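# Swap scanner reel onto label-down pile, place new reel

## Task

Take the reel currently lying on the scanner glass and set it on top of the pile of reels that lie label-down, keeping the same face up it had on the glass. Then take the uppermost reel from the stack of label-up reels and lay it flat on the scanner glass with its label facing down. Both grippers must have released everything at the end.

## Robot and tools

Robot: two arms, left_arm and right_arm, each ending in a parallel two-finger gripper. Shared scene frame: origin on the table top midway between the arms, +x out across the table, +z up, left_arm sits on the +y side (names are not image sides). Bases: left_arm at (+0.024, +0.278, 0) m, right_arm at (+0.003, -0.375, 0) m, each yawed slightly. In each gripper's own axes the fingers point along +z and close along y. The reported end_effector_position is the point between the pads, roughly 1 cm short of the fingertips.

Row layout (used by execute_actions and move): one flat list of 14 numbers covering both arms, each in [-1, 1]: left_arm dx, dy, dz, rx, ry, rz, opening, then right_arm dx, dy, dz, rx, ry, rz, opening. Always send all 14 even if one arm is idle. dx..rz are an offset, not a pose: they are expressed in that gripper's own axes and measured from the gripper's pose at the start of the action (for a call's first action, from the last pose a result reported). Scale: 1.0 equals 0.6 m of travel or 180 degrees. rx, ry, rz form a single rotation vector. Opening is absolute, not an offset: +1 fully open (0.094 m), -1 closed.

execute_actions(actions): a list of actions run in sequence; each action is up to 15 rows, one row per 1/30 s step, and a short table repeats its final row until 15 steps pass. Every row in an action is relative to that action's start pose, not to the row before. An empty list just returns state and images. Per control step the commanded pose is clipped to 70 mm and 16 degrees from the measured pose, so big offsets need several actions; after an action the arm continues only to its last clipped pose.

move(target, speed, blocking): target is one 14-number row as above, an offset from the pose in the latest result showing one; each gripper follows a straight path there, all paths finishing together, lasting 0.5 to 10 s (cut off at 10 s). speed is m/s, 0.002 to 0.5, default 0.25; rotation is capped at twice that in rad/s. Openings are sent at the start. Paths ignore obstacles and the other arm, and real speed can exceed the setting, especially with a near-straight arm. Faster contact hits harder; aiming deeper past a contact pushes harder. blocking=false returns after 0.5 s while motion continues; then use wait or stop before sending other motion. The result adds a move: line with the ending (done, off_target, moving, held, fault) and limits (paced = pose clipped; held = a safety check blocked steps, after which the arm may surge), plus each gripper's remaining distance. If only one arm is named, the other finished fine.

wait(seconds): 0 to 10; lets the scene run with arms holding their last command; returns early if a running move ends. stop(): brakes a running move (needs braking room; fingers keep moving). zoom_image(camera, region): camera is cam_left_wrist or cam_right_wrist (both 504x504), region [x0, y0, x1, y1] pixels from the top-left, at most 504x504. read_manual(section): only licence text, no motion. finished_scene(scene): ends the current scene by its number, irreversibly, after the last command has been held.

Results: a state line per arm with gripper position (m) and quat_wxyz in the scene frame (printed position may drift at long reach), Hand target lines (where the controller is heading), Joint positions (last value is measured opening in m), joint torques, grip_measured (opening on the command scale, off by up to ~1 mm per gripper), camera images and calibration updates. A pose unreachable line means the clearance check altered or blocked that arm's command. FAULT or OVER-TEMPERATURE FAULT lines mean an arm was stopped; MOTOR HOT warns from 75 °C, a 10 s stop comes at 90 °C, and at 100 °C the arm goes limp and falls.

Practical notes: arms usually settle a centimetre or more low; zero offsets can let them sag further. To keep an arm still, send the correction back to its wanted pose in a reply's first call and zeros afterwards, aiming higher if it still droops. To hold a reel, command an opening about 0.03 below grip_measured (less for a lighter hold); pads give roughly 50 to 62 N, less for parts under ~2 mm thick. Joint ranges (rad): waist -2.618 to 3.054, shoulder 0 to 3.142, elbow 0 to 3.142, wrist pitch and yaw -1.571 to 1.571, wrist roll -2.094 to 2.094. The robot holds its last command while you think.

Avoid: dropping or slipping reels, slamming into the glass or pile, pushing hard, arms colliding or pressing each other, and anything leaving the table. Brief external tugs on held parts or nudges to loose ones may occur. Finish with both grippers open and the reels resting as required.

Each tool is called after "Call:" as a command line: name --argument value for each argument, lists and objects as JSON in quotes; but a table of rows of numbers goes row by row, as --pt "numbers of a row", without its own name.

## Session

Call:
execute_actions --actions '[]'

Scene clock: 0.00 s.
left_arm: end_effector_position=(+0.4730, +0.3279, +0.3458) grip_measured=+1.000 end_effector_quat_wxyz=(+0.460, -0.223, +0.650, -0.562) | right_arm: end_effector_position=(+0.2796, -0.3546, +0.3392) grip_measured=+1.000 end_effector_quat_wxyz=(+0.453, -0.247, +0.726, -0.454)
Joint positions: left_arm=[ 0.295  1.549  1.094  0.556  0.997 -1.301  0.094] | right_arm=[ 0.85   0.871  0.945 -0.481  1.107 -0.747  0.094]
Joint velocities: left_arm=[-0.017 -0.027 -0.037  0.11   0.007 -0.095  0.   ] | right_arm=[ 0.007  0.007 -0.022 -0.051 -0.007 -0.007  0.   ]
Joint torques (N m, as the arm reports them, + toward a larger angle): no reading
Hand target (left_arm): +0.471, +0.327, +0.354; +0.469, -0.215, +0.649, -0.560
Hand target (right_arm): +0.278, -0.356, +0.342; +0.456, -0.241, +0.727, -0.454

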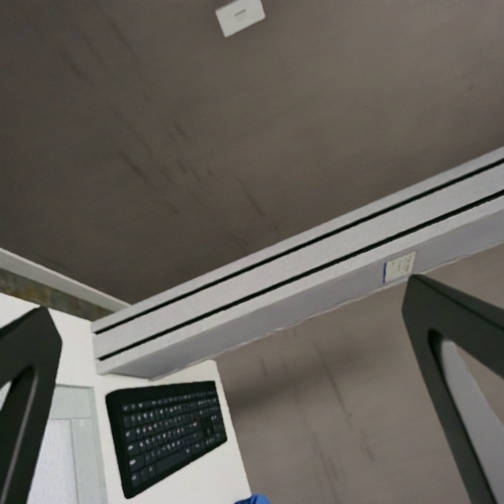

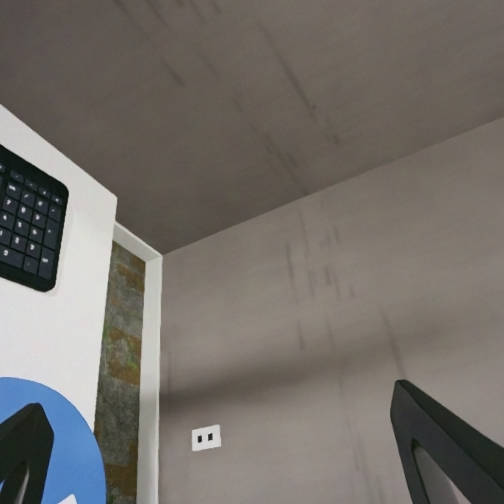

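Call:
move --target '[0.3,-0.025,-0.06,-0.486,0.18,0,1,0,0,0,-0.398,0.196,0,1]' --speed 0.4

Scene clock: 18.10 s.
left_arm: end_effector_position=(+0.3633, +0.1944, +0.2904) grip_measured=+1.000 end_effector_quat_wxyz=(+0.144, -0.328, +0.927, -0.109) | right_arm: end_effector_position=(+0.2795, -0.3542, +0.3360) grip_measured=+1.000 end_effector_quat_wxyz=(+0.250, -0.313, +0.912, -0.085)
Joint positions: left_arm=[-0.381  1.7    2.059 -1.569  0.027 -0.915  0.094] | right_arm=[ 0.273  1.369  1.883 -1.551  0.052 -0.57   0.094]
Joint velocities: left_arm=[-0.017 -0.012  0.017  0.066 -0.037  0.022  0.   ] | right_arm=[-0.007 -0.012  0.002 -0.022 -0.066 -0.007  0.   ]
Joint torques (N m, as the arm reports them, + toward a larger angle): left_arm=[-0.75 -8.29  4.79  0.84 -0.16 -0.12] | right_arm=[-0.48 -2.53  8.85  0.89 -0.07 -0.05]
Hand target (left_arm): +0.354, +0.196, +0.293; +0.145, -0.329, +0.928, -0.102
Hand target (right_arm): +0.280, -0.354, +0.338; +0.250, -0.313, +0.913, -0.079
Off the commanded pose (left_arm): 0.012 m, 21 deg; orientation clipped at the last step of the last action.
Off the commanded pose (right_arm): 0.003 m, 31 deg; orientation clipped at the last step of the last action.
joint sent to its limit (left arm) — the command would take joint 4 (wrist pitch) past its lower limit, so that joint was sent only as far as its limit.
joint sent to its limit (right arm) — the command would take joint 4 (wrist pitch) past its lower limit, so that joint was sent only as far as its limit.
move: off_target (left_arm, right_arm); limits=paced
camera_calibration (this result's frames):
cam_left_wrist: T_world_to_cam=[[0.502602, -0.785828, 0.360367, -0.132414], [-0.855025, -0.390235, 0.341541, 0.30987], [-0.127765, -0.479782, -0.868035, 0.491027], [0, 0, 0, 1]] pos_world=[0.394234, 0.252453, 0.368114]
cam_right_wrist: T_world_to_cam=[[0.463609, -0.812007, 0.354558, -0.54797], [-0.872117, -0.488857, 0.0207767, 0.106367], [0.156457, -0.318848, -0.934803, 0.261219], [0, 0, 0, 1]] pos_world=[0.305939, -0.309668, 0.436266]

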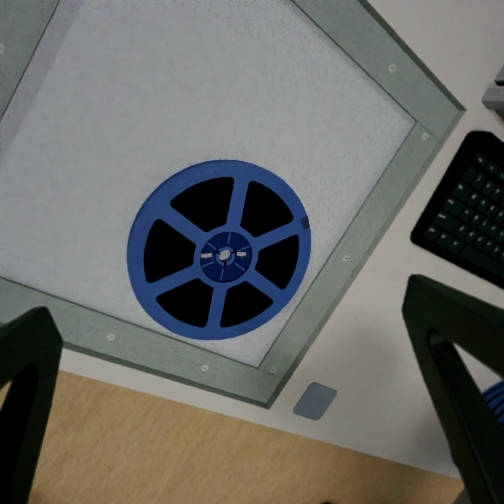

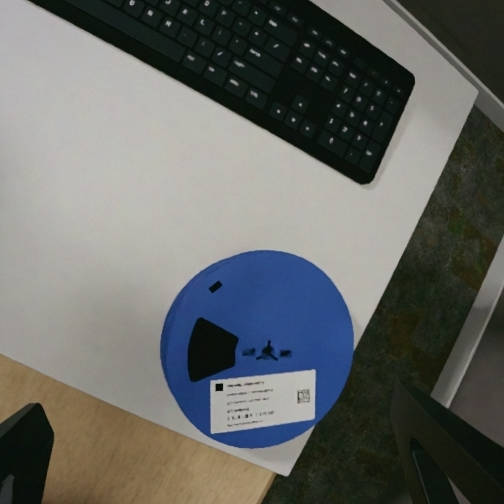

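Call:
move --target '[-0.245,0.44,-0.088,0,0,0,1,0,0,0,0,0,0,1]' --speed 0.4

Scene clock: 36.67 s.
left_arm: end_effector_position=(+0.3031, +0.4976, +0.2832) grip_measured=+1.000 end_effector_quat_wxyz=(+0.206, -0.348, +0.911, -0.084) | right_arm: end_effector_position=(+0.2795, -0.3534, +0.3360) grip_measured=+1.000 end_effector_quat_wxyz=(+0.251, -0.314, +0.912, -0.083)
Joint positions: left_arm=[ 0.676  1.737  2.046 -1.573  0.331  0.045  0.094] | right_arm=[ 0.272  1.369  1.883 -1.551  0.047 -0.572  0.094]
Joint velocities: left_arm=[ 0.007  0.002  0.002 -0.037  0.007  0.007  0.   ] | right_arm=[ 0.002 -0.002 -0.012 -0.066  0.022  0.022  0.   ]
Joint torques (N m, as the arm reports them, + toward a larger angle): left_arm=[-0.32 -7.29  9.56  0.77  0.29  0.1 ] | right_arm=[ 0.09 -3.79  6.34  1.04  0.07  0.03]
Hand target (left_arm): +0.306, +0.493, +0.295; +0.221, -0.335, +0.912, -0.085
Hand target (right_arm): +0.280, -0.354, +0.336; +0.250, -0.313, +0.912, -0.085
Off the commanded pose (left_arm): 0.008 m, 8 deg.
Off the commanded pose (right_arm): 0.001 m, 0 deg.
joint sent to its limit (left arm) — the command would take joint 4 (wrist pitch) past its lower limit, so that joint was sent only as far as its limit.
move: off_target (left_arm)
camera_calibration (this result's frames):
cam_left_wrist: T_world_to_cam=[[0.521594, -0.777574, 0.351168, 0.131428], [-0.853153, -0.471327, 0.223562, 0.452296], [-0.00832112, -0.416209, -0.909231, 0.566323], [0, 0, 0, 1]] pos_world=[0.322038, 0.551083, 0.367649]
cam_right_wrist: T_world_to_cam=[[0.466424, -0.81183, 0.351256, -0.546945], [-0.870507, -0.491776, 0.0193238, 0.105684], [0.157052, -0.314784, -0.93608, 0.263125], [0, 0, 0, 1]] pos_world=[0.305783, -0.309226, 0.436382]

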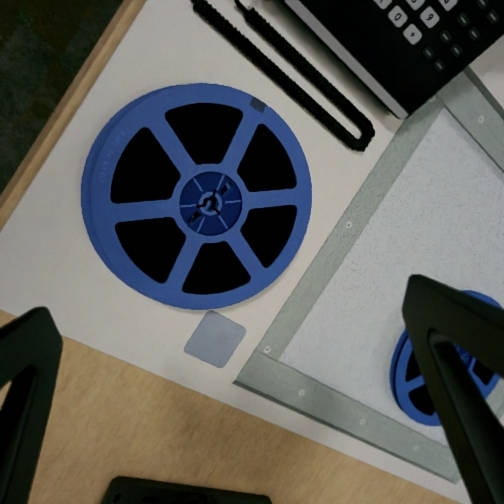

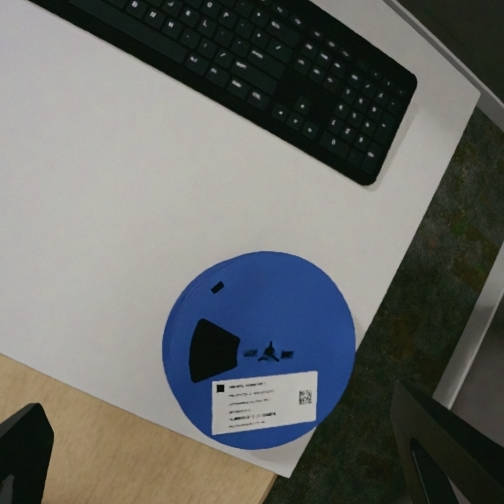

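Call:
move --target '[0.453,-0.462,0.202,-0.0975,0.104,0,1,0,0,0,0,0,0,1]' --speed 0.4

Scene clock: 61.60 s.
left_arm: end_effector_position=(+0.3314, +0.1092, +0.1523) grip_measured=+1.000 end_effector_quat_wxyz=(-0.020, -0.352, +0.936, +0.009) | right_arm: end_effector_position=(+0.2795, -0.3534, +0.3360) grip_measured=+1.000 end_effector_quat_wxyz=(+0.251, -0.314, +0.912, -0.083)
Joint positions: left_arm=[-0.646  1.923  1.819 -1.506  0.018 -1.215  0.094] | right_arm=[ 0.272  1.369  1.883 -1.551  0.047 -0.572  0.094]
Joint velocities: left_arm=[-0.027 -0.002 -0.007  0.007  0.081 -0.066  0.   ] | right_arm=[ 0.002 -0.017  0.007  0.007 -0.066 -0.007  0.   ]
Joint torques (N m, as the arm reports them, + toward a larger angle): left_arm=[ 0.38 -9.46  9.5   0.04 -0.16 -0.12] | right_arm=[ 0.02 -3.78  6.32  1.03  0.02  0.01]
Hand target (left_arm): +0.334, +0.113, +0.162; -0.009, -0.360, +0.933, +0.008
Hand target (right_arm): +0.279, -0.353, +0.336; +0.251, -0.314, +0.912, -0.083
Off the commanded pose (left_arm): 0.019 m, 3 deg.
Off the commanded pose (right_arm): 0.000 m, 0 deg.
move: off_target (left_arm)
camera_calibration (this result's frames):
cam_left_wrist: T_world_to_cam=[[0.614642, -0.786962, 0.0539075, -0.123923], [-0.65328, -0.469548, 0.593928, 0.199839], [-0.442086, -0.40027, -0.80271, 0.411739], [0, 0, 0, 1]] pos_world=[0.388743, 0.161118, 0.218498]
cam_right_wrist: T_world_to_cam=[[0.466424, -0.81183, 0.351256, -0.546945], [-0.870507, -0.491776, 0.0193238, 0.105684], [0.157052, -0.314784, -0.93608, 0.263125], [0, 0, 0, 1]] pos_world=[0.305783, -0.309226, 0.436382]

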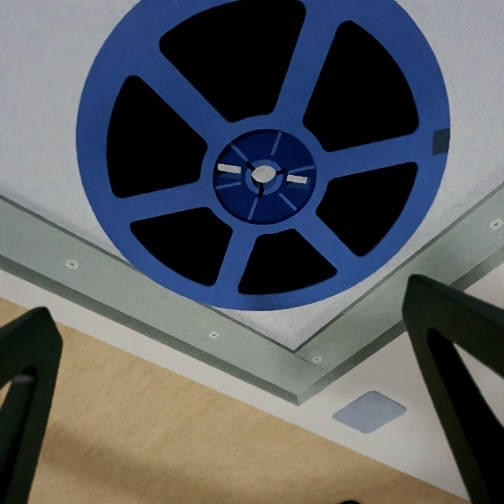

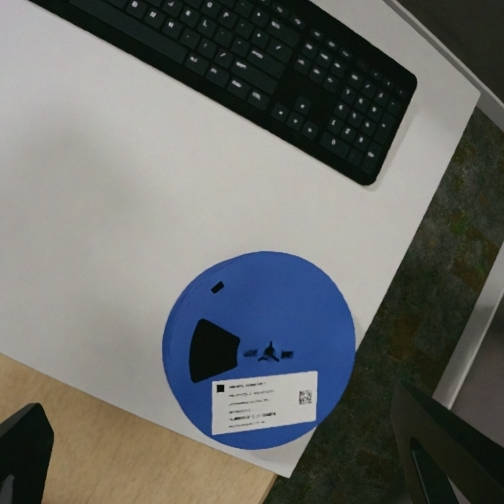

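Call:
move --target '[-0.004,-0.013,0.1,0,0,0.13,0.85,0,0,0,0,0,0,1]'

Scene clock: 82.07 s.
left_arm: end_effector_position=(+0.3367, +0.1063, +0.0944) grip_measured=+0.852 end_effector_quat_wxyz=(-0.023, -0.162, +0.987, +0.007) | right_arm: end_effector_position=(+0.2795, -0.3534, +0.3360) grip_measured=+1.000 end_effector_quat_wxyz=(+0.251, -0.314, +0.912, -0.083)
Joint positions: left_arm=[-0.646  1.947  1.622 -1.29   0.018 -0.82   0.087] | right_arm=[ 0.272  1.369  1.883 -1.551  0.047 -0.572  0.094]
Joint velocities: left_arm=[-0.007  0.017  0.017  0.037  0.022  0.022 -0.001] | right_arm=[-0.032 -0.007 -0.007 -0.007 -0.051  0.11   0.   ]
Joint torques (N m, as the arm reports them, + toward a larger angle): left_arm=[-0.09 -9.14  5.48  0.35 -0.03  0.09] | right_arm=[ 0.04 -3.81  6.37  1.02  0.01  0.02]
Hand target (left_arm): +0.337, +0.106, +0.092; -0.021, -0.155, +0.988, +0.005
Hand target (right_arm): +0.279, -0.353, +0.336; +0.251, -0.314, +0.912, -0.083
Off the commanded pose (left_arm): 0.003 m, 1 deg.
Off the commanded pose (right_arm): 0.000 m, 0 deg.
move: done
camera_calibration (this result's frames):
cam_left_wrist: T_world_to_cam=[[0.265956, -0.961794, 0.0649631, 0.00864619], [-0.778024, -0.174373, 0.60355, 0.24603], [-0.569163, -0.21106, -0.794674, 0.388373], [0, 0, 0, 1]] pos_world=[0.410165, 0.133187, 0.159577]
cam_right_wrist: T_world_to_cam=[[0.466424, -0.81183, 0.351256, -0.546945], [-0.870507, -0.491776, 0.0193238, 0.105684], [0.157052, -0.314784, -0.93608, 0.263125], [0, 0, 0, 1]] pos_world=[0.305783, -0.309226, 0.436382]

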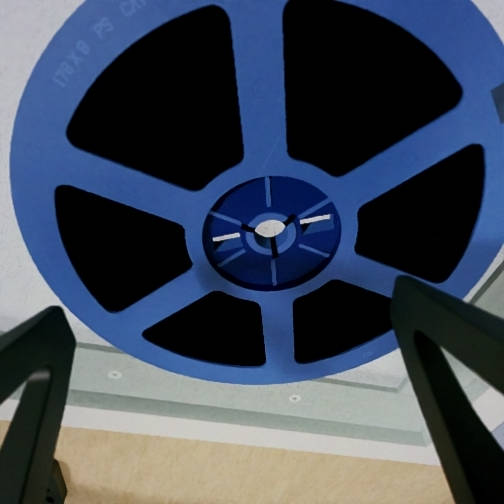

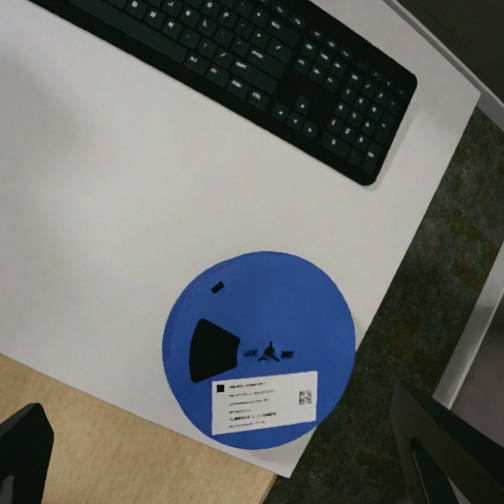

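Call:
move --target '[-0.002,-0.01,0.062,0,0,-0.03,0.85,0,0,0,0,0,0,1]' --speed 0.05

Scene clock: 93.43 s.
left_arm: end_effector_position=(+0.3402, +0.1044, +0.0613) grip_measured=+0.852 end_effector_quat_wxyz=(-0.023, -0.207, +0.978, +0.008) | right_arm: end_effector_position=(+0.2795, -0.3534, +0.3360) grip_measured=+1.000 end_effector_quat_wxyz=(+0.251, -0.314, +0.912, -0.083)
Joint positions: left_arm=[-0.646  1.982  1.537 -1.171  0.018 -0.912  0.087] | right_arm=[ 0.272  1.369  1.883 -1.551  0.047 -0.572  0.094]
Joint velocities: left_arm=[ 0.012 -0.002  0.007  0.051  0.051 -0.007  0.001] | right_arm=[-0.007  0.012  0.002 -0.081 -0.022  0.007  0.   ]
Joint torques (N m, as the arm reports them, + toward a larger angle): left_arm=[-0.59 -9.06  5.34  0.34 -0.03 -0.14] | right_arm=[ 0.03 -3.78  6.34  1.03  0.02  0.01]
Hand target (left_arm): +0.339, +0.102, +0.057; -0.023, -0.208, +0.978, +0.008
Hand target (right_arm): +0.279, -0.353, +0.336; +0.251, -0.314, +0.912, -0.083
Off the commanded pose (left_arm): 0.006 m, 0 deg.
Off the commanded pose (right_arm): 0.000 m, 0 deg.
move: done
camera_calibration (this result's frames):
cam_left_wrist: T_world_to_cam=[[0.353012, -0.933635, 0.0609031, -0.0242997], [-0.758929, -0.24767, 0.602235, 0.269713], [-0.547183, -0.258817, -0.795993, 0.361221], [0, 0, 0, 1]] pos_world=[0.410925, 0.137603, 0.126579]
cam_right_wrist: T_world_to_cam=[[0.466424, -0.81183, 0.351256, -0.546945], [-0.870507, -0.491776, 0.0193238, 0.105684], [0.157052, -0.314784, -0.93608, 0.263125], [0, 0, 0, 1]] pos_world=[0.305783, -0.309226, 0.436382]

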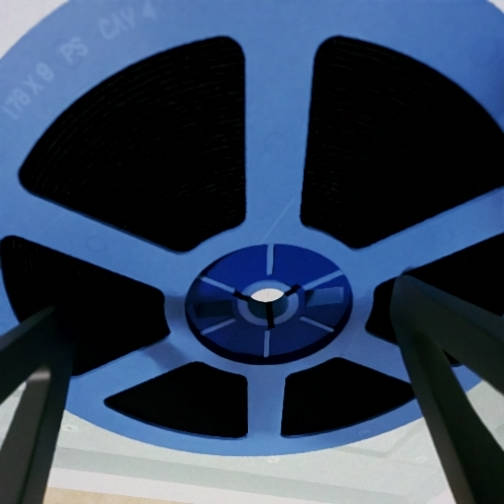

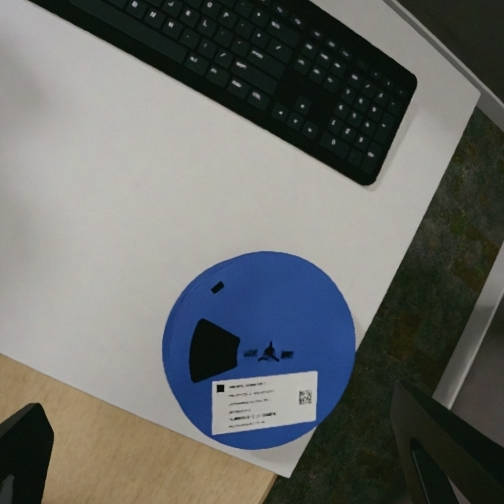

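Call:
execute_actions --actions '[[[0,-0.004,-0.008,0,0,0,-0.6,0,0,0,0,0,0,1]],[[0,0,0,0,0,0,-0.6,0,0,0,0,0,0,1]],[[0,0,0.012,0,0,0,-0.6,0,0,0,0,0,0,1]],[[0,0,0.008,0,0,0,-0.6,0,0,0,0,0,0,1]],[[0,0,0,0,0,0,-0.6,0,0,0,0,0,0,1]]]'

Scene clock: 110.47 s.
left_arm: end_effector_position=(+0.3409, +0.1041, +0.0590) grip_measured=-0.598 end_effector_quat_wxyz=(-0.021, -0.207, +0.978, +0.006) | right_arm: end_effector_position=(+0.2795, -0.3534, +0.3360) grip_measured=+1.000 end_effector_quat_wxyz=(+0.251, -0.314, +0.912, -0.083)
Joint positions: left_arm=[-0.646  1.982  1.528 -1.157  0.018 -0.913  0.019] | right_arm=[ 0.272  1.369  1.883 -1.551  0.047 -0.572  0.094]
Joint velocities: left_arm=[ 0.002  0.002  0.007 -0.11   0.022  0.037 -0.   ] | right_arm=[-0.007  0.022 -0.002 -0.007 -0.022 -0.11   0.   ]
Joint torques (N m, as the arm reports them, + toward a larger angle): left_arm=[ 0.03 -9.3   6.59  0.21 -0.03 -0.02] | right_arm=[ 0.04 -3.81  6.34  1.05  0.03  0.01]
Hand target (left_arm): +0.341, +0.104, +0.059; -0.021, -0.207, +0.978, +0.006
Hand target (right_arm): +0.279, -0.353, +0.336; +0.251, -0.314, +0.912, -0.083
Off the commanded pose (left_arm): 0.000 m, 0 deg.
Off the commanded pose (right_arm): 0.000 m, 0 deg.
camera_calibration (this result's frames):
cam_left_wrist: T_world_to_cam=[[0.353805, -0.933086, 0.0645984, -0.0252718], [-0.76127, -0.247153, 0.599486, 0.272425], [-0.543406, -0.261278, -0.797774, 0.358723], [0, 0, 0, 1]] pos_world=[0.411263, 0.137476, 0.124497]
cam_right_wrist: T_world_to_cam=[[0.466424, -0.81183, 0.351256, -0.546945], [-0.870507, -0.491776, 0.0193238, 0.105684], [0.157052, -0.314784, -0.93608, 0.263125], [0, 0, 0, 1]] pos_world=[0.305783, -0.309226, 0.436382]

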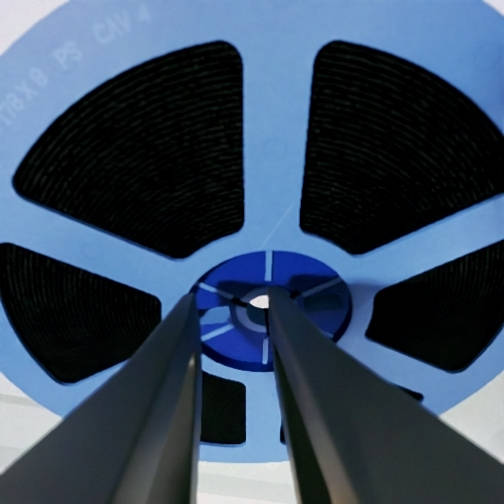

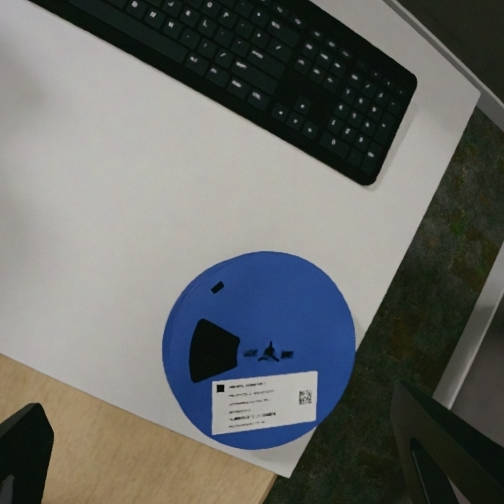

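Call:
move --target '[0,-0.019,0.006,0,0,0,-0.6,0,0,0,0,0,0,1]' --speed 0.03

Call:
move --target '[0,0,0.012,0,0,0,-0.6,0,0,0,0,0,0,1]' --speed 0.02

Scene clock: 118.70 s.
left_arm: end_effector_position=(+0.3403, +0.1005, +0.0522) grip_measured=-0.598 end_effector_quat_wxyz=(-0.027, -0.206, +0.978, +0.012) | right_arm: end_effector_position=(+0.2795, -0.3534, +0.3360) grip_measured=+1.000 end_effector_quat_wxyz=(+0.251, -0.314, +0.912, -0.083)
Joint positions: left_arm=[-0.656  2.009  1.538 -1.158  0.017 -0.921  0.019] | right_arm=[ 0.272  1.369  1.883 -1.551  0.047 -0.572  0.094]
Joint velocities: left_arm=[ 0.007 -0.012 -0.017  0.037  0.051  0.007  0.001] | right_arm=[-0.007 -0.022  0.002 -0.037 -0.022 -0.022  0.   ]
Joint torques (N m, as the arm reports them, + toward a larger angle): left_arm=[-0.59 -8.76  9.19  0.2  -0.01 -0.12] | right_arm=[ 0.04 -3.77  6.31  1.03  0.02  0.01]
Hand target (left_arm): +0.345, +0.094, +0.055; -0.021, -0.207, +0.978, +0.006
Hand target (right_arm): +0.279, -0.353, +0.336; +0.251, -0.314, +0.912, -0.083
Off the commanded pose (left_arm): 0.009 m, 1 deg.
Off the commanded pose (right_arm): 0.000 m, 0 deg.
move: done
camera_calibration (this result's frames):
cam_left_wrist: T_world_to_cam=[[0.352455, -0.934481, 0.0502106, -0.0265469], [-0.752928, -0.251298, 0.608234, 0.272229], [-0.555765, -0.25218, -0.792168, 0.355093], [0, 0, 0, 1]] pos_world=[0.411673, 0.13315, 0.117047]
cam_right_wrist: T_world_to_cam=[[0.466424, -0.81183, 0.351256, -0.546945], [-0.870507, -0.491776, 0.0193238, 0.105684], [0.157052, -0.314784, -0.93608, 0.263125], [0, 0, 0, 1]] pos_world=[0.305783, -0.309226, 0.436382]

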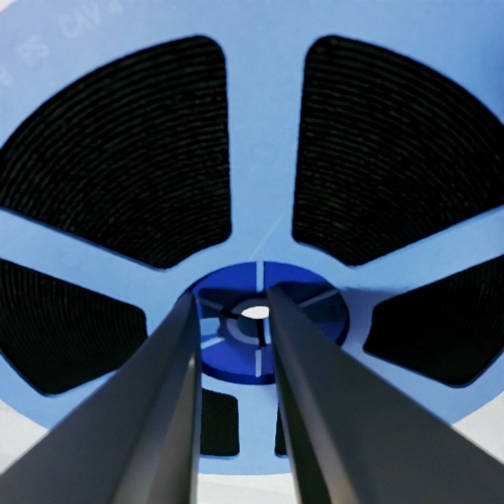

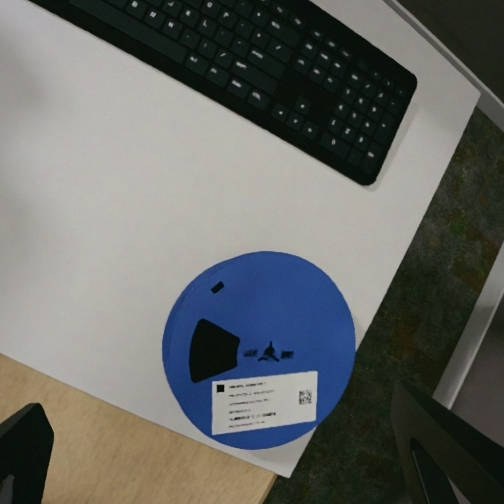

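Scene clock: 119.40 s.
left_arm: end_effector_position=(+0.3422, +0.0994, +0.0521) grip_measured=-0.598 end_effector_quat_wxyz=(-0.024, -0.206, +0.978, +0.009) | right_arm: end_effector_position=(+0.2795, -0.3534, +0.3360) grip_measured=+1.000 end_effector_quat_wxyz=(+0.251, -0.314, +0.912, -0.083)
Joint positions: left_arm=[-0.656  2.009  1.538 -1.149  0.017 -0.921  0.019] | right_arm=[ 0.272  1.369  1.883 -1.551  0.047 -0.572  0.094]
Joint velocities: left_arm=[-0.017  0.007 -0.012 -0.051  0.066 -0.022 -0.001] | right_arm=[-0.007 -0.017 -0.007 -0.081 -0.037 -0.066  0.   ]
Joint torques (N m, as the arm reports them, + toward a larger angle): left_arm=[ 0.02 -9.09  4.37  0.34 -0.03 -0.03] | right_arm=[ 0.06 -3.72  6.34  1.03  0.02  0.02]
Hand target (left_arm): +0.340, +0.101, +0.045; -0.028, -0.206, +0.978, +0.013
Hand target (right_arm): +0.279, -0.353, +0.336; +0.251, -0.314, +0.912, -0.083
Off the commanded pose (left_arm): 0.008 m, 1 deg.
Off the commanded pose (right_arm): 0.000 m, 0 deg.
move: done
camera_calibration (this result's frames):
cam_left_wrist: T_world_to_cam=[[0.352025, -0.934243, 0.0571748, -0.0285094], [-0.757781, -0.248612, 0.603291, 0.275175], [-0.549406, -0.255699, -0.795469, 0.354169], [0, 0, 0, 1]] pos_world=[0.413141, 0.132338, 0.11735]
cam_right_wrist: T_world_to_cam=[[0.466424, -0.81183, 0.351256, -0.546945], [-0.870507, -0.491776, 0.0193238, 0.105684], [0.157052, -0.314784, -0.93608, 0.263125], [0, 0, 0, 1]] pos_world=[0.305783, -0.309226, 0.436382]

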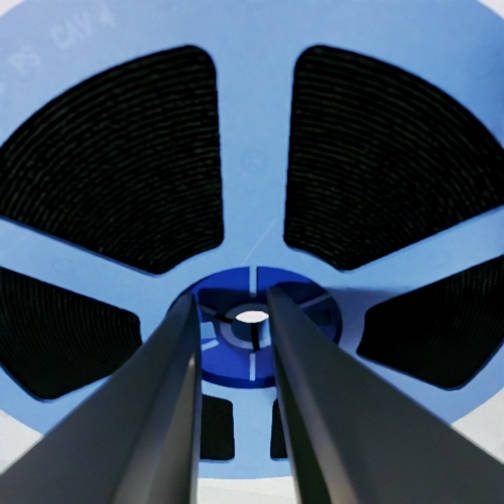

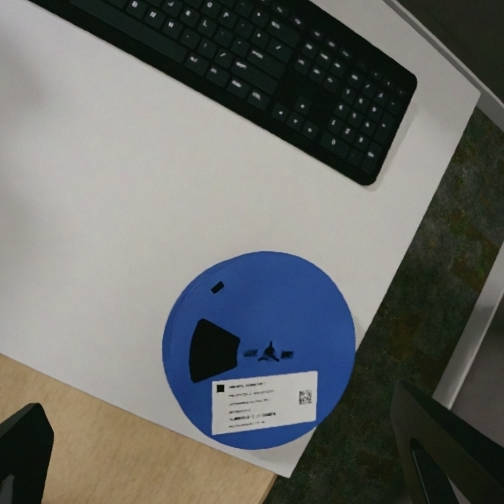

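Call:
move --target '[0,-0.006,0.02,0,0,0,-0.6,0,0,0,0,0,0,1]' --speed 0.02

Call:
execute_actions --actions '[[[0,0,0,0,0,0,0.1,0,0,0,0,0,0,1]],[[0,0,0,0,0,0,0.1,0,0,0,0,0,0,1]]]'

Scene clock: 126.77 s.
left_arm: end_effector_position=(+0.3453, +0.0972, +0.0489) grip_measured=-0.598 end_effector_quat_wxyz=(-0.021, -0.206, +0.978, +0.006) | right_arm: end_effector_position=(+0.2795, -0.3534, +0.3360) grip_measured=+1.000 end_effector_quat_wxyz=(+0.251, -0.314, +0.912, -0.083)
Joint positions: left_arm=[-0.656  2.017  1.538 -1.132  0.02  -0.921  0.019] | right_arm=[ 0.272  1.369  1.883 -1.551  0.047 -0.572  0.094]
Joint velocities: left_arm=[-0.002  0.012  0.002 -0.022 -0.022  0.007 -0.001] | right_arm=[-0.007 -0.012  0.002 -0.051  0.007 -0.022  0.   ]
Joint torques (N m, as the arm reports them, + toward a larger angle): left_arm=[-0.34 -8.68  4.54  0.45 -0.03 -0.09] | right_arm=[ 0.01 -3.77  6.32  1.04  0.01  0.01]
Hand target (left_arm): +0.343, +0.096, +0.040; -0.024, -0.206, +0.978, +0.009
Hand target (right_arm): +0.279, -0.353, +0.336; +0.251, -0.314, +0.912, -0.083
Off the commanded pose (left_arm): 0.009 m, 1 deg.
Off the commanded pose (right_arm): 0.000 m, 0 deg.
move: done
camera_calibration (this result's frames):
cam_left_wrist: T_world_to_cam=[[0.351743, -0.933797, 0.0655701, -0.031847], [-0.761593, -0.244741, 0.600065, 0.279984], [-0.544291, -0.261006, -0.797259, 0.351543], [0, 0, 0, 1]] pos_world=[0.415778, 0.13054, 0.11435]
cam_right_wrist: T_world_to_cam=[[0.466424, -0.81183, 0.351256, -0.546945], [-0.870507, -0.491776, 0.0193238, 0.105684], [0.157052, -0.314784, -0.93608, 0.263125], [0, 0, 0, 1]] pos_world=[0.305783, -0.309226, 0.436382]

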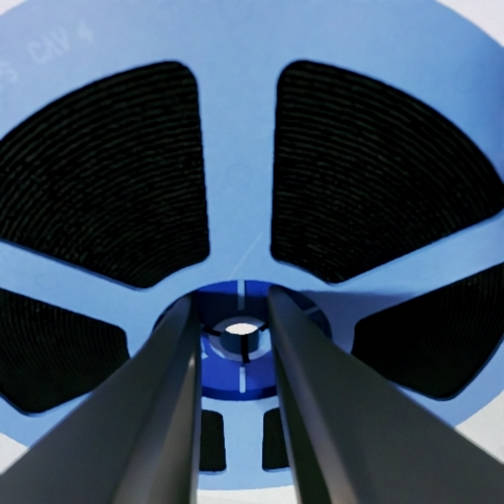

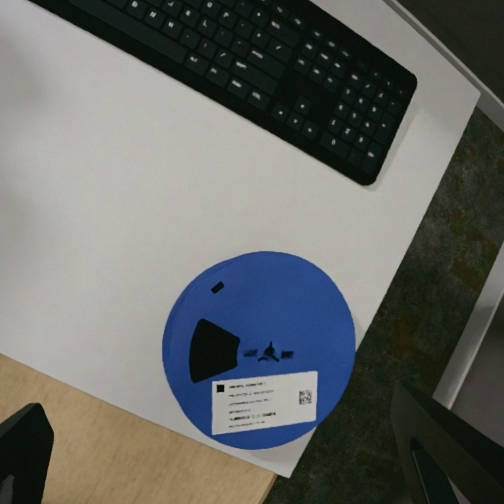

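Scene clock: 127.77 s.
left_arm: end_effector_position=(+0.3429, +0.0962, +0.0518) grip_measured=+0.098 end_effector_quat_wxyz=(-0.025, -0.205, +0.978, +0.003) | right_arm: end_effector_position=(+0.2795, -0.3534, +0.3360) grip_measured=+1.000 end_effector_quat_wxyz=(+0.251, -0.314, +0.912, -0.083)
Joint positions: left_arm=[-0.657  2.01   1.539 -1.141  0.029 -0.92   0.052] | right_arm=[ 0.272  1.369  1.883 -1.551  0.047 -0.572  0.094]
Joint velocities: left_arm=[-0.007  0.017  0.007  0.022  0.007  0.095  0.   ] | right_arm=[ 0.002  0.002 -0.007 -0.022  0.095 -0.007  0.   ]
Joint torques (N m, as the arm reports them, + toward a larger angle): left_arm=[ 0.02 -9.51  6.56  0.21 -0.02 -0.03] | right_arm=[-0.01 -3.79  6.37  1.04  0.03  0.01]
Hand target (left_arm): +0.343, +0.096, +0.052; -0.025, -0.205, +0.978, +0.002
Hand target (right_arm): +0.279, -0.353, +0.336; +0.251, -0.314, +0.912, -0.083
Off the commanded pose (left_arm): 0.000 m, 0 deg.
Off the commanded pose (right_arm): 0.000 m, 0 deg.
camera_calibration (this result's frames):
cam_left_wrist: T_world_to_cam=[[0.350293, -0.933989, 0.0704207, -0.0318329], [-0.758896, -0.238949, 0.605789, 0.274381], [-0.548973, -0.265646, -0.792503, 0.354176], [0, 0, 0, 1]] pos_world=[0.413811, 0.129917, 0.11671]
cam_right_wrist: T_world_to_cam=[[0.466424, -0.81183, 0.351256, -0.546945], [-0.870507, -0.491776, 0.0193238, 0.105684], [0.157052, -0.314784, -0.93608, 0.263125], [0, 0, 0, 1]] pos_world=[0.305783, -0.309226, 0.436382]

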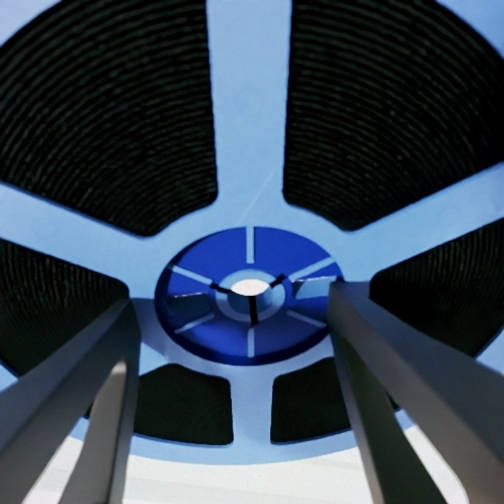

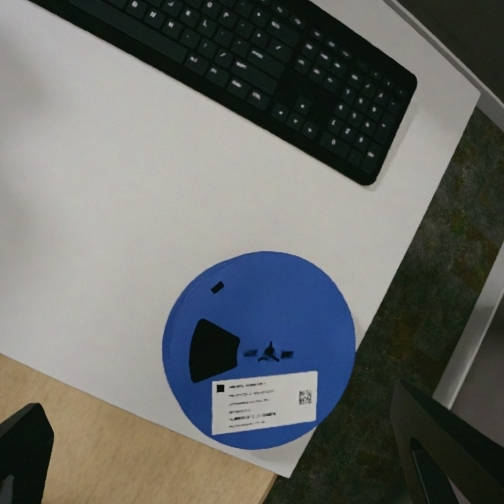

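Call:
move --target '[0,0,-0.05,0,0,0,-1,0,0,0,0,0,0,1]'

Call:
move --target '[-0.075,0.172,0,0,0,0,-1,0,0,0,0,0,0,1]'

Call:
move --target '[0,0,0.058,0,0,0,-1,0,0,0,0,0,0,1]' --speed 0.06

Scene clock: 154.90 s.
left_arm: end_effector_position=(+0.3404, +0.0983, +0.0688) grip_measured=-0.995 end_effector_quat_wxyz=(-0.034, -0.205, +0.978, +0.012) | right_arm: end_effector_position=(+0.2795, -0.3534, +0.3360) grip_measured=+1.000 end_effector_quat_wxyz=(+0.251, -0.314, +0.912, -0.083)
Joint positions: left_arm=[-0.657  2.01   1.606 -1.235  0.026 -0.92   0.   ] | right_arm=[ 0.272  1.369  1.883 -1.551  0.047 -0.572  0.094]
Joint velocities: left_arm=[-0.002 -0.007 -0.007  0.007  0.007 -0.022 -0.001] | right_arm=[-0.012 -0.002 -0.002  0.007  0.022 -0.022  0.   ]
Joint torques (N m, as the arm reports them, + toward a larger angle): left_arm=[  0.08 -10.92   9.3   -0.03   0.    -0.01] | right_arm=[ 0.   -3.8   6.34  1.05  0.02  0.02]
Hand target (left_arm): +0.344, +0.096, +0.082; -0.025, -0.205, +0.978, +0.003
Hand target (right_arm): +0.279, -0.353, +0.336; +0.251, -0.314, +0.912, -0.083
Off the commanded pose (left_arm): 0.014 m, 2 deg.
Off the commanded pose (right_arm): 0.000 m, 0 deg.
move: off_target (left_arm)
camera_calibration (this result's frames):
cam_left_wrist: T_world_to_cam=[[0.351419, -0.934964, 0.0484374, -0.0290028], [-0.745755, -0.248274, 0.618231, 0.258251], [-0.565998, -0.253381, -0.784503, 0.370787], [0, 0, 0, 1]] pos_world=[0.412649, 0.13095, 0.13263]
cam_right_wrist: T_world_to_cam=[[0.466424, -0.81183, 0.351256, -0.546945], [-0.870507, -0.491776, 0.0193238, 0.105684], [0.157052, -0.314784, -0.93608, 0.263125], [0, 0, 0, 1]] pos_world=[0.305783, -0.309226, 0.436382]

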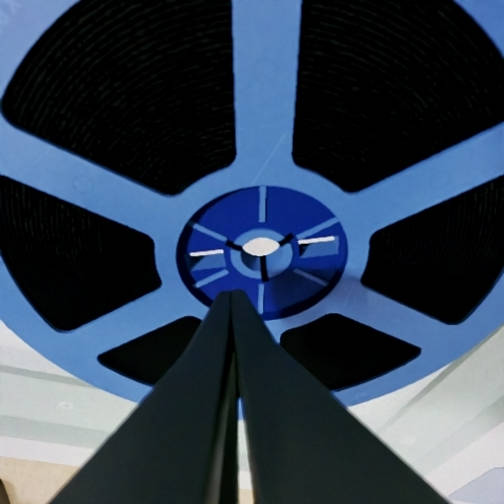

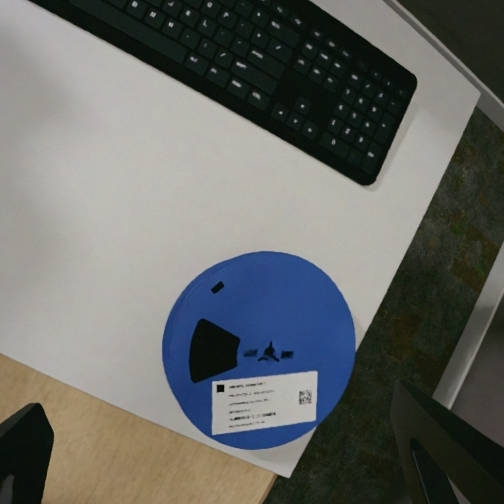

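Scene clock: 155.97 s.
left_arm: end_effector_position=(+0.3408, +0.2110, +0.0667) grip_measured=-0.995 end_effector_quat_wxyz=(-0.046, -0.214, +0.976, +0.014) | right_arm: end_effector_position=(+0.2795, -0.3534, +0.3360) grip_measured=+1.000 end_effector_quat_wxyz=(+0.251, -0.314, +0.912, -0.083)
Joint positions: left_arm=[-0.356  1.886  1.424 -1.203  0.012 -0.635  0.   ] | right_arm=[ 0.272  1.369  1.883 -1.551  0.047 -0.572  0.094]
Joint velocities: left_arm=[ 0.017 -0.012  0.017  0.022 -0.007  0.022  0.001] | right_arm=[ 0.012 -0.007  0.002  0.037 -0.022  0.066  0.   ]
Joint torques (N m, as the arm reports them, + toward a larger angle): left_arm=[ -0.25 -10.3    5.09   0.26  -0.07   0.08] | right_arm=[ 0.02 -3.78  6.35  1.04  0.01  0.01]
Hand target (left_arm): +0.342, +0.210, +0.071; -0.033, -0.205, +0.978, +0.010
Hand target (right_arm): +0.279, -0.353, +0.336; +0.251, -0.314, +0.912, -0.083
Off the commanded pose (left_arm): 0.003 m, 2 deg.
Off the commanded pose (right_arm): 0.000 m, 0 deg.
move: done
camera_calibration (this result's frames):
cam_left_wrist: T_world_to_cam=[[0.368751, -0.928622, 0.0410283, 0.0695639], [-0.726115, -0.260218, 0.63643, 0.282519], [-0.580327, -0.264476, -0.770242, 0.404208], [0, 0, 0, 1]] pos_world=[0.414063, 0.245018, 0.12868]
cam_right_wrist: T_world_to_cam=[[0.466424, -0.81183, 0.351256, -0.546945], [-0.870507, -0.491776, 0.0193238, 0.105684], [0.157052, -0.314784, -0.93608, 0.263125], [0, 0, 0, 1]] pos_world=[0.305783, -0.309226, 0.436382]

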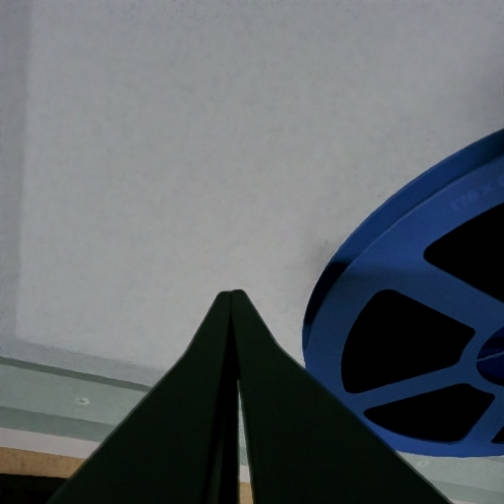

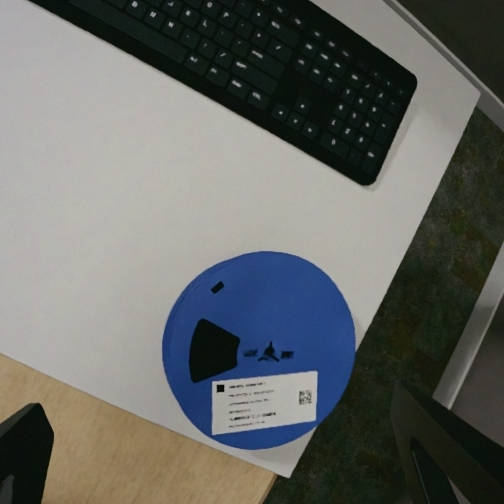

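Scene clock: 156.83 s.
left_arm: end_effector_position=(+0.3363, +0.2119, +0.0406) grip_measured=-0.995 end_effector_quat_wxyz=(-0.049, -0.214, +0.976, +0.015) | right_arm: end_effector_position=(+0.2795, -0.3534, +0.3360) grip_measured=+1.000 end_effector_quat_wxyz=(+0.251, -0.314, +0.912, -0.083)
Joint positions: left_arm=[-0.356  1.904  1.339 -1.109  0.012 -0.635  0.   ] | right_arm=[ 0.272  1.369  1.883 -1.551  0.047 -0.572  0.094]
Joint velocities: left_arm=[-0.012 -0.012  0.017 -0.051  0.037 -0.051  0.   ] | right_arm=[-0.012  0.012  0.012 -0.007 -0.007  0.037  0.   ]
Joint torques (N m, as the arm reports them, + toward a larger angle): left_arm=[ 0.06 -7.52  4.04  0.5  -0.03 -0.02] | right_arm=[ 0.06 -3.83  6.34  1.04  0.01  0.02]
Hand target (left_arm): +0.338, +0.212, +0.032; -0.046, -0.214, +0.976, +0.014
Hand target (right_arm): +0.279, -0.353, +0.336; +0.251, -0.314, +0.912, -0.083
Off the commanded pose (left_arm): 0.009 m, 0 deg.
Off the commanded pose (right_arm): 0.000 m, 0 deg.
move: done
camera_calibration (this result's frames):
cam_left_wrist: T_world_to_cam=[[0.369056, -0.928686, 0.0366211, 0.0732798], [-0.721103, -0.261259, 0.641681, 0.29437], [-0.586352, -0.263223, -0.766097, 0.383334], [0, 0, 0, 1]] pos_world=[0.409996, 0.245863, 0.102096]
cam_right_wrist: T_world_to_cam=[[0.466424, -0.81183, 0.351256, -0.546945], [-0.870507, -0.491776, 0.0193238, 0.105684], [0.157052, -0.314784, -0.93608, 0.263125], [0, 0, 0, 1]] pos_world=[0.305783, -0.309226, 0.436382]

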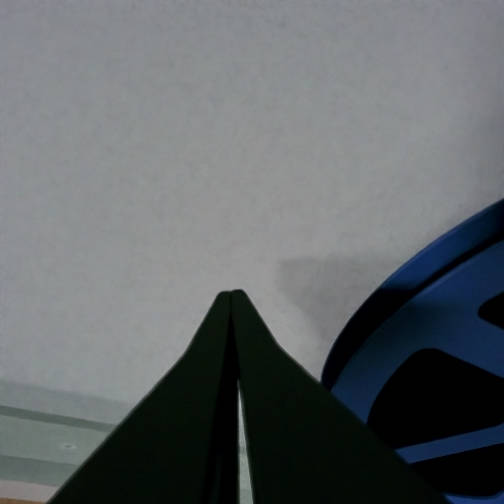

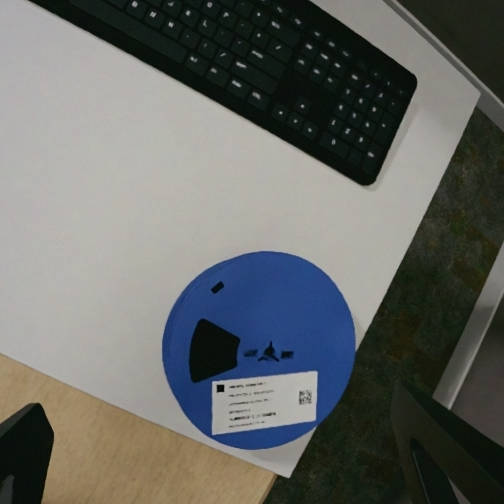

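Call:
move --target '[0,0,-0.06,0,0,0,-0.3,0,0,0,0,0,0,1]'

Call:
move --target '[0.07,-0.047,-0.01,0,0,0,-0.3,0,0,0,0,0,0,1]' --speed 0.1

Scene clock: 168.77 s.
left_arm: end_effector_position=(+0.3347, +0.2125, +0.0638) grip_measured=-0.302 end_effector_quat_wxyz=(-0.063, -0.213, +0.975, +0.022) | right_arm: end_effector_position=(+0.2795, -0.3534, +0.3360) grip_measured=+1.000 end_effector_quat_wxyz=(+0.251, -0.314, +0.912, -0.083)
Joint positions: left_arm=[-0.356  1.901  1.427 -1.23   0.011 -0.635  0.033] | right_arm=[ 0.272  1.369  1.883 -1.551  0.047 -0.572  0.094]
Joint velocities: left_arm=[0.002 0.002 0.012 0.037 0.022 0.007 0.   ] | right_arm=[ 0.017  0.012 -0.002 -0.007 -0.022 -0.022  0.   ]
Joint torques (N m, as the arm reports them, + toward a larger angle): left_arm=[-0.01 -9.96  9.07 -0.13 -0.02 -0.03] | right_arm=[ 0.01 -3.8   6.37  1.03  0.02  0.01]
Hand target (left_arm): +0.339, +0.211, +0.076; -0.049, -0.214, +0.976, +0.015
Hand target (right_arm): +0.279, -0.353, +0.336; +0.251, -0.314, +0.912, -0.083
Off the commanded pose (left_arm): 0.014 m, 2 deg.
Off the commanded pose (right_arm): 0.000 m, 0 deg.
move: off_target (left_arm)
camera_calibration (this result's frames):
cam_left_wrist: T_world_to_cam=[[0.36969, -0.928961, 0.0189711, 0.0745536], [-0.702386, -0.266039, 0.66021, 0.272064], [-0.608263, -0.257398, -0.750841, 0.40546], [0, 0, 0, 1]] pos_world=[0.410158, 0.246002, 0.123402]
cam_right_wrist: T_world_to_cam=[[0.466424, -0.81183, 0.351256, -0.546945], [-0.870507, -0.491776, 0.0193238, 0.105684], [0.157052, -0.314784, -0.93608, 0.263125], [0, 0, 0, 1]] pos_world=[0.305783, -0.309226, 0.436382]

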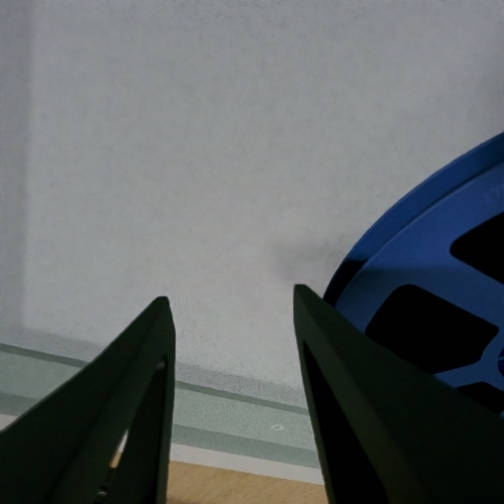

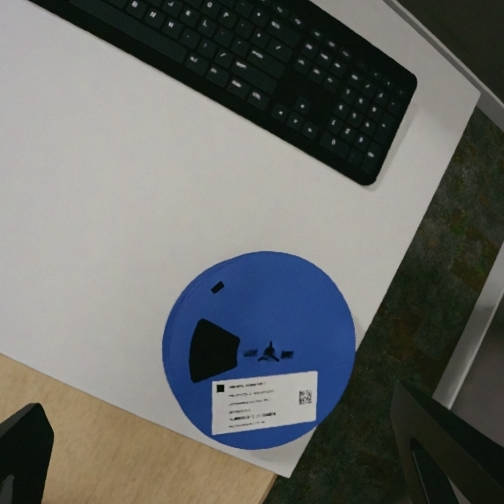

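Scene clock: 169.73 s.
left_arm: end_effector_position=(+0.3151, +0.1696, +0.0666) grip_measured=-0.302 end_effector_quat_wxyz=(-0.062, -0.209, +0.976, +0.025) | right_arm: end_effector_position=(+0.2795, -0.3534, +0.3360) grip_measured=+1.000 end_effector_quat_wxyz=(+0.251, -0.314, +0.912, -0.083)
Joint positions: left_arm=[-0.497  1.872  1.399 -1.23   0.022 -0.767  0.033] | right_arm=[ 0.272  1.369  1.883 -1.551  0.047 -0.572  0.094]
Joint velocities: left_arm=[-0.012 -0.007 -0.002  0.081 -0.051 -0.095  0.001] | right_arm=[ 0.007 -0.022  0.002  0.051 -0.022  0.022  0.   ]
Joint torques (N m, as the arm reports them, + toward a larger angle): left_arm=[ -0.15 -10.06   4.99  -0.12   0.03  -0.14] | right_arm=[ 0.06 -3.8   6.37  1.05  0.03  0.03]
Hand target (left_arm): +0.309, +0.170, +0.071; -0.064, -0.213, +0.975, +0.023
Hand target (right_arm): +0.279, -0.353, +0.336; +0.251, -0.314, +0.912, -0.083
Off the commanded pose (left_arm): 0.008 m, 1 deg.
Off the commanded pose (right_arm): 0.000 m, 0 deg.
move: done
camera_calibration (this result's frames):
cam_left_wrist: T_world_to_cam=[[0.3601, -0.932806, 0.014148, 0.0458297], [-0.705691, -0.262443, 0.658122, 0.245607], [-0.610187, -0.246974, -0.752779, 0.383518], [0, 0, 0, 1]] pos_world=[0.390837, 0.201927, 0.126416]
cam_right_wrist: T_world_to_cam=[[0.466424, -0.81183, 0.351256, -0.546945], [-0.870507, -0.491776, 0.0193238, 0.105684], [0.157052, -0.314784, -0.93608, 0.263125], [0, 0, 0, 1]] pos_world=[0.305783, -0.309226, 0.436382]

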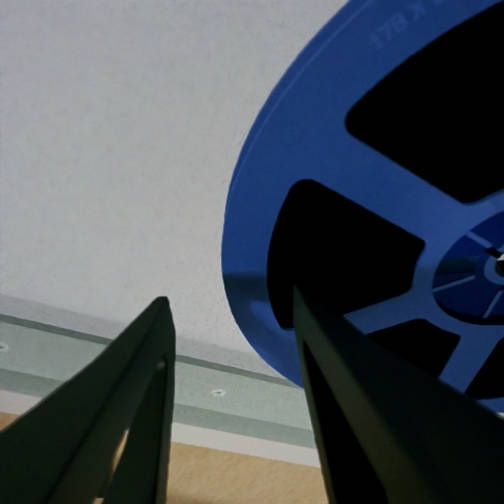

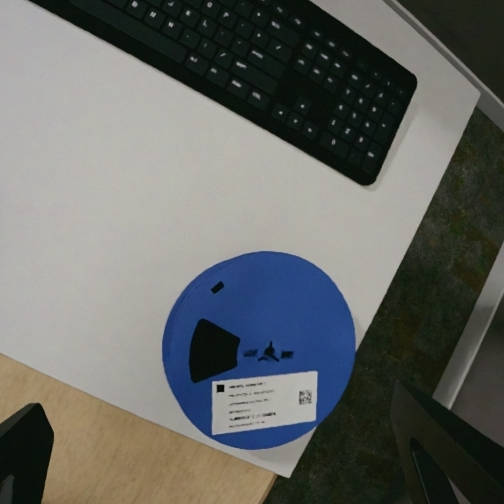

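Call:
move --target '[-0.02,0,0.045,0,0,0,-0.3,0,0,0,0,0,0,1]' --speed 0.04

Call:
execute_actions --actions '[[[0,0,0.008,0,0,0,-0.75,0,0,0,0,0,0,1]],[[0,0,0,0,0,0,-0.8,0,0,0,0,0,0,1]]]'

Scene clock: 176.77 s.
left_arm: end_effector_position=(+0.3186, +0.1712, +0.0522) grip_measured=-0.302 end_effector_quat_wxyz=(-0.065, -0.207, +0.976, +0.023) | right_arm: end_effector_position=(+0.2795, -0.3534, +0.3360) grip_measured=+1.000 end_effector_quat_wxyz=(+0.251, -0.314, +0.912, -0.083)
Joint positions: left_arm=[-0.486  1.899  1.377 -1.183  0.027 -0.752  0.033] | right_arm=[ 0.272  1.369  1.883 -1.551  0.047 -0.572  0.094]
Joint velocities: left_arm=[-0.002  0.007  0.002 -0.037  0.051 -0.051 -0.   ] | right_arm=[ 0.007  0.002  0.002 -0.007  0.007 -0.037  0.   ]
Joint torques (N m, as the arm reports them, + toward a larger angle): left_arm=[ 0.89 -6.76  3.64  0.55 -0.1   0.07] | right_arm=[ 0.07 -3.76  6.38  1.04  0.02  0.02]
Hand target (left_arm): +0.322, +0.175, +0.039; -0.062, -0.209, +0.976, +0.025
Hand target (right_arm): +0.279, -0.353, +0.336; +0.251, -0.314, +0.912, -0.083
Off the commanded pose (left_arm): 0.015 m, 0 deg.
Off the commanded pose (right_arm): 0.000 m, 0 deg.
move: off_target (left_arm)
camera_calibration (this result's frames):
cam_left_wrist: T_world_to_cam=[[0.357725, -0.93367, 0.0171407, 0.0470194], [-0.702709, -0.257056, 0.663417, 0.255819], [-0.615007, -0.249366, -0.748053, 0.376932], [0, 0, 0, 1]] pos_world=[0.394762, 0.203654, 0.111445]
cam_right_wrist: T_world_to_cam=[[0.466424, -0.81183, 0.351256, -0.546945], [-0.870507, -0.491776, 0.0193238, 0.105684], [0.157052, -0.314784, -0.93608, 0.263125], [0, 0, 0, 1]] pos_world=[0.305783, -0.309226, 0.436382]

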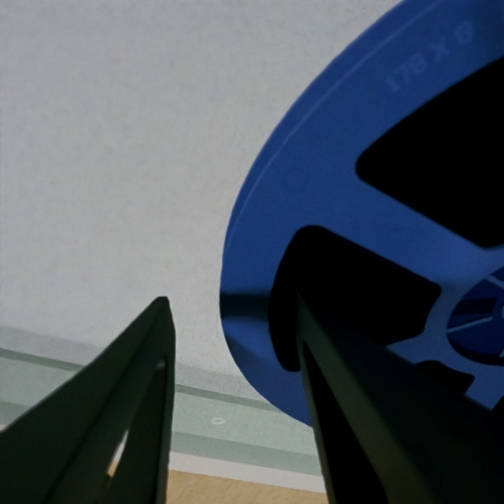

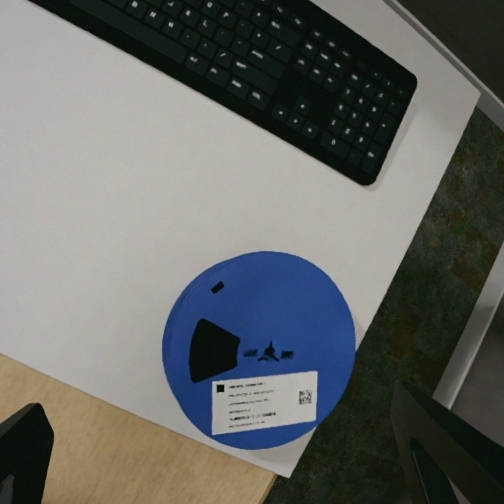

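Scene clock: 177.77 s.
left_arm: end_effector_position=(+0.3197, +0.1700, +0.0520) grip_measured=-0.797 end_effector_quat_wxyz=(-0.064, -0.207, +0.976, +0.020) | right_arm: end_effector_position=(+0.2795, -0.3534, +0.3360) grip_measured=+1.000 end_effector_quat_wxyz=(+0.251, -0.314, +0.912, -0.083)
Joint positions: left_arm=[-0.486  1.899  1.377 -1.178  0.032 -0.752  0.01 ] | right_arm=[ 0.272  1.369  1.883 -1.551  0.047 -0.572  0.094]
Joint velocities: left_arm=[-0.007 -0.002 -0.012  0.066  0.007  0.007 -0.   ] | right_arm=[ 0.017  0.002  0.002 -0.037  0.022  0.007  0.   ]
Joint torques (N m, as the arm reports them, + toward a larger angle): left_arm=[ 0.03 -8.31  6.33  0.03 -0.04 -0.03] | right_arm=[ 0.04 -3.79  6.34  1.04  0.02  0.02]
Hand target (left_arm): +0.320, +0.170, +0.052; -0.063, -0.207, +0.976, +0.021
Hand target (right_arm): +0.279, -0.353, +0.336; +0.251, -0.314, +0.912, -0.083
Off the commanded pose (left_arm): 0.000 m, 0 deg.
Off the commanded pose (right_arm): 0.000 m, 0 deg.
camera_calibration (this result's frames):
cam_left_wrist: T_world_to_cam=[[0.358207, -0.933326, 0.0242983, 0.0449029], [-0.705146, -0.253392, 0.662239, 0.256577], [-0.611928, -0.254353, -0.748898, 0.377064], [0, 0, 0, 1]] pos_world=[0.395576, 0.202831, 0.111376]
cam_right_wrist: T_world_to_cam=[[0.466424, -0.81183, 0.351256, -0.546945], [-0.870507, -0.491776, 0.0193238, 0.105684], [0.157052, -0.314784, -0.93608, 0.263125], [0, 0, 0, 1]] pos_world=[0.305783, -0.309226, 0.436382]

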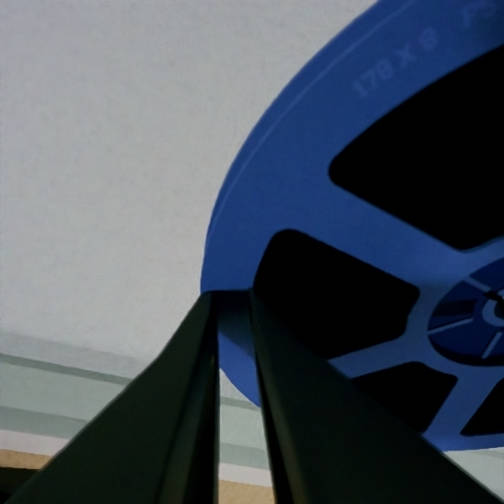

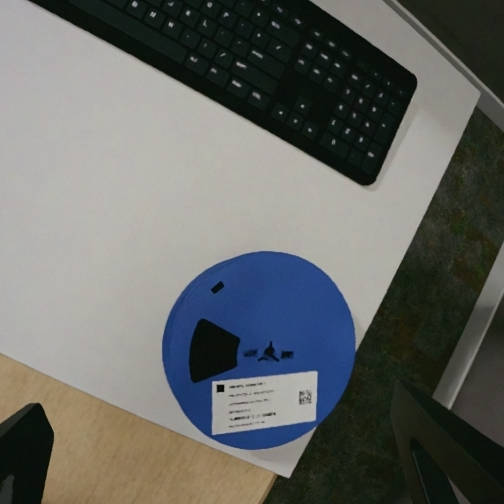

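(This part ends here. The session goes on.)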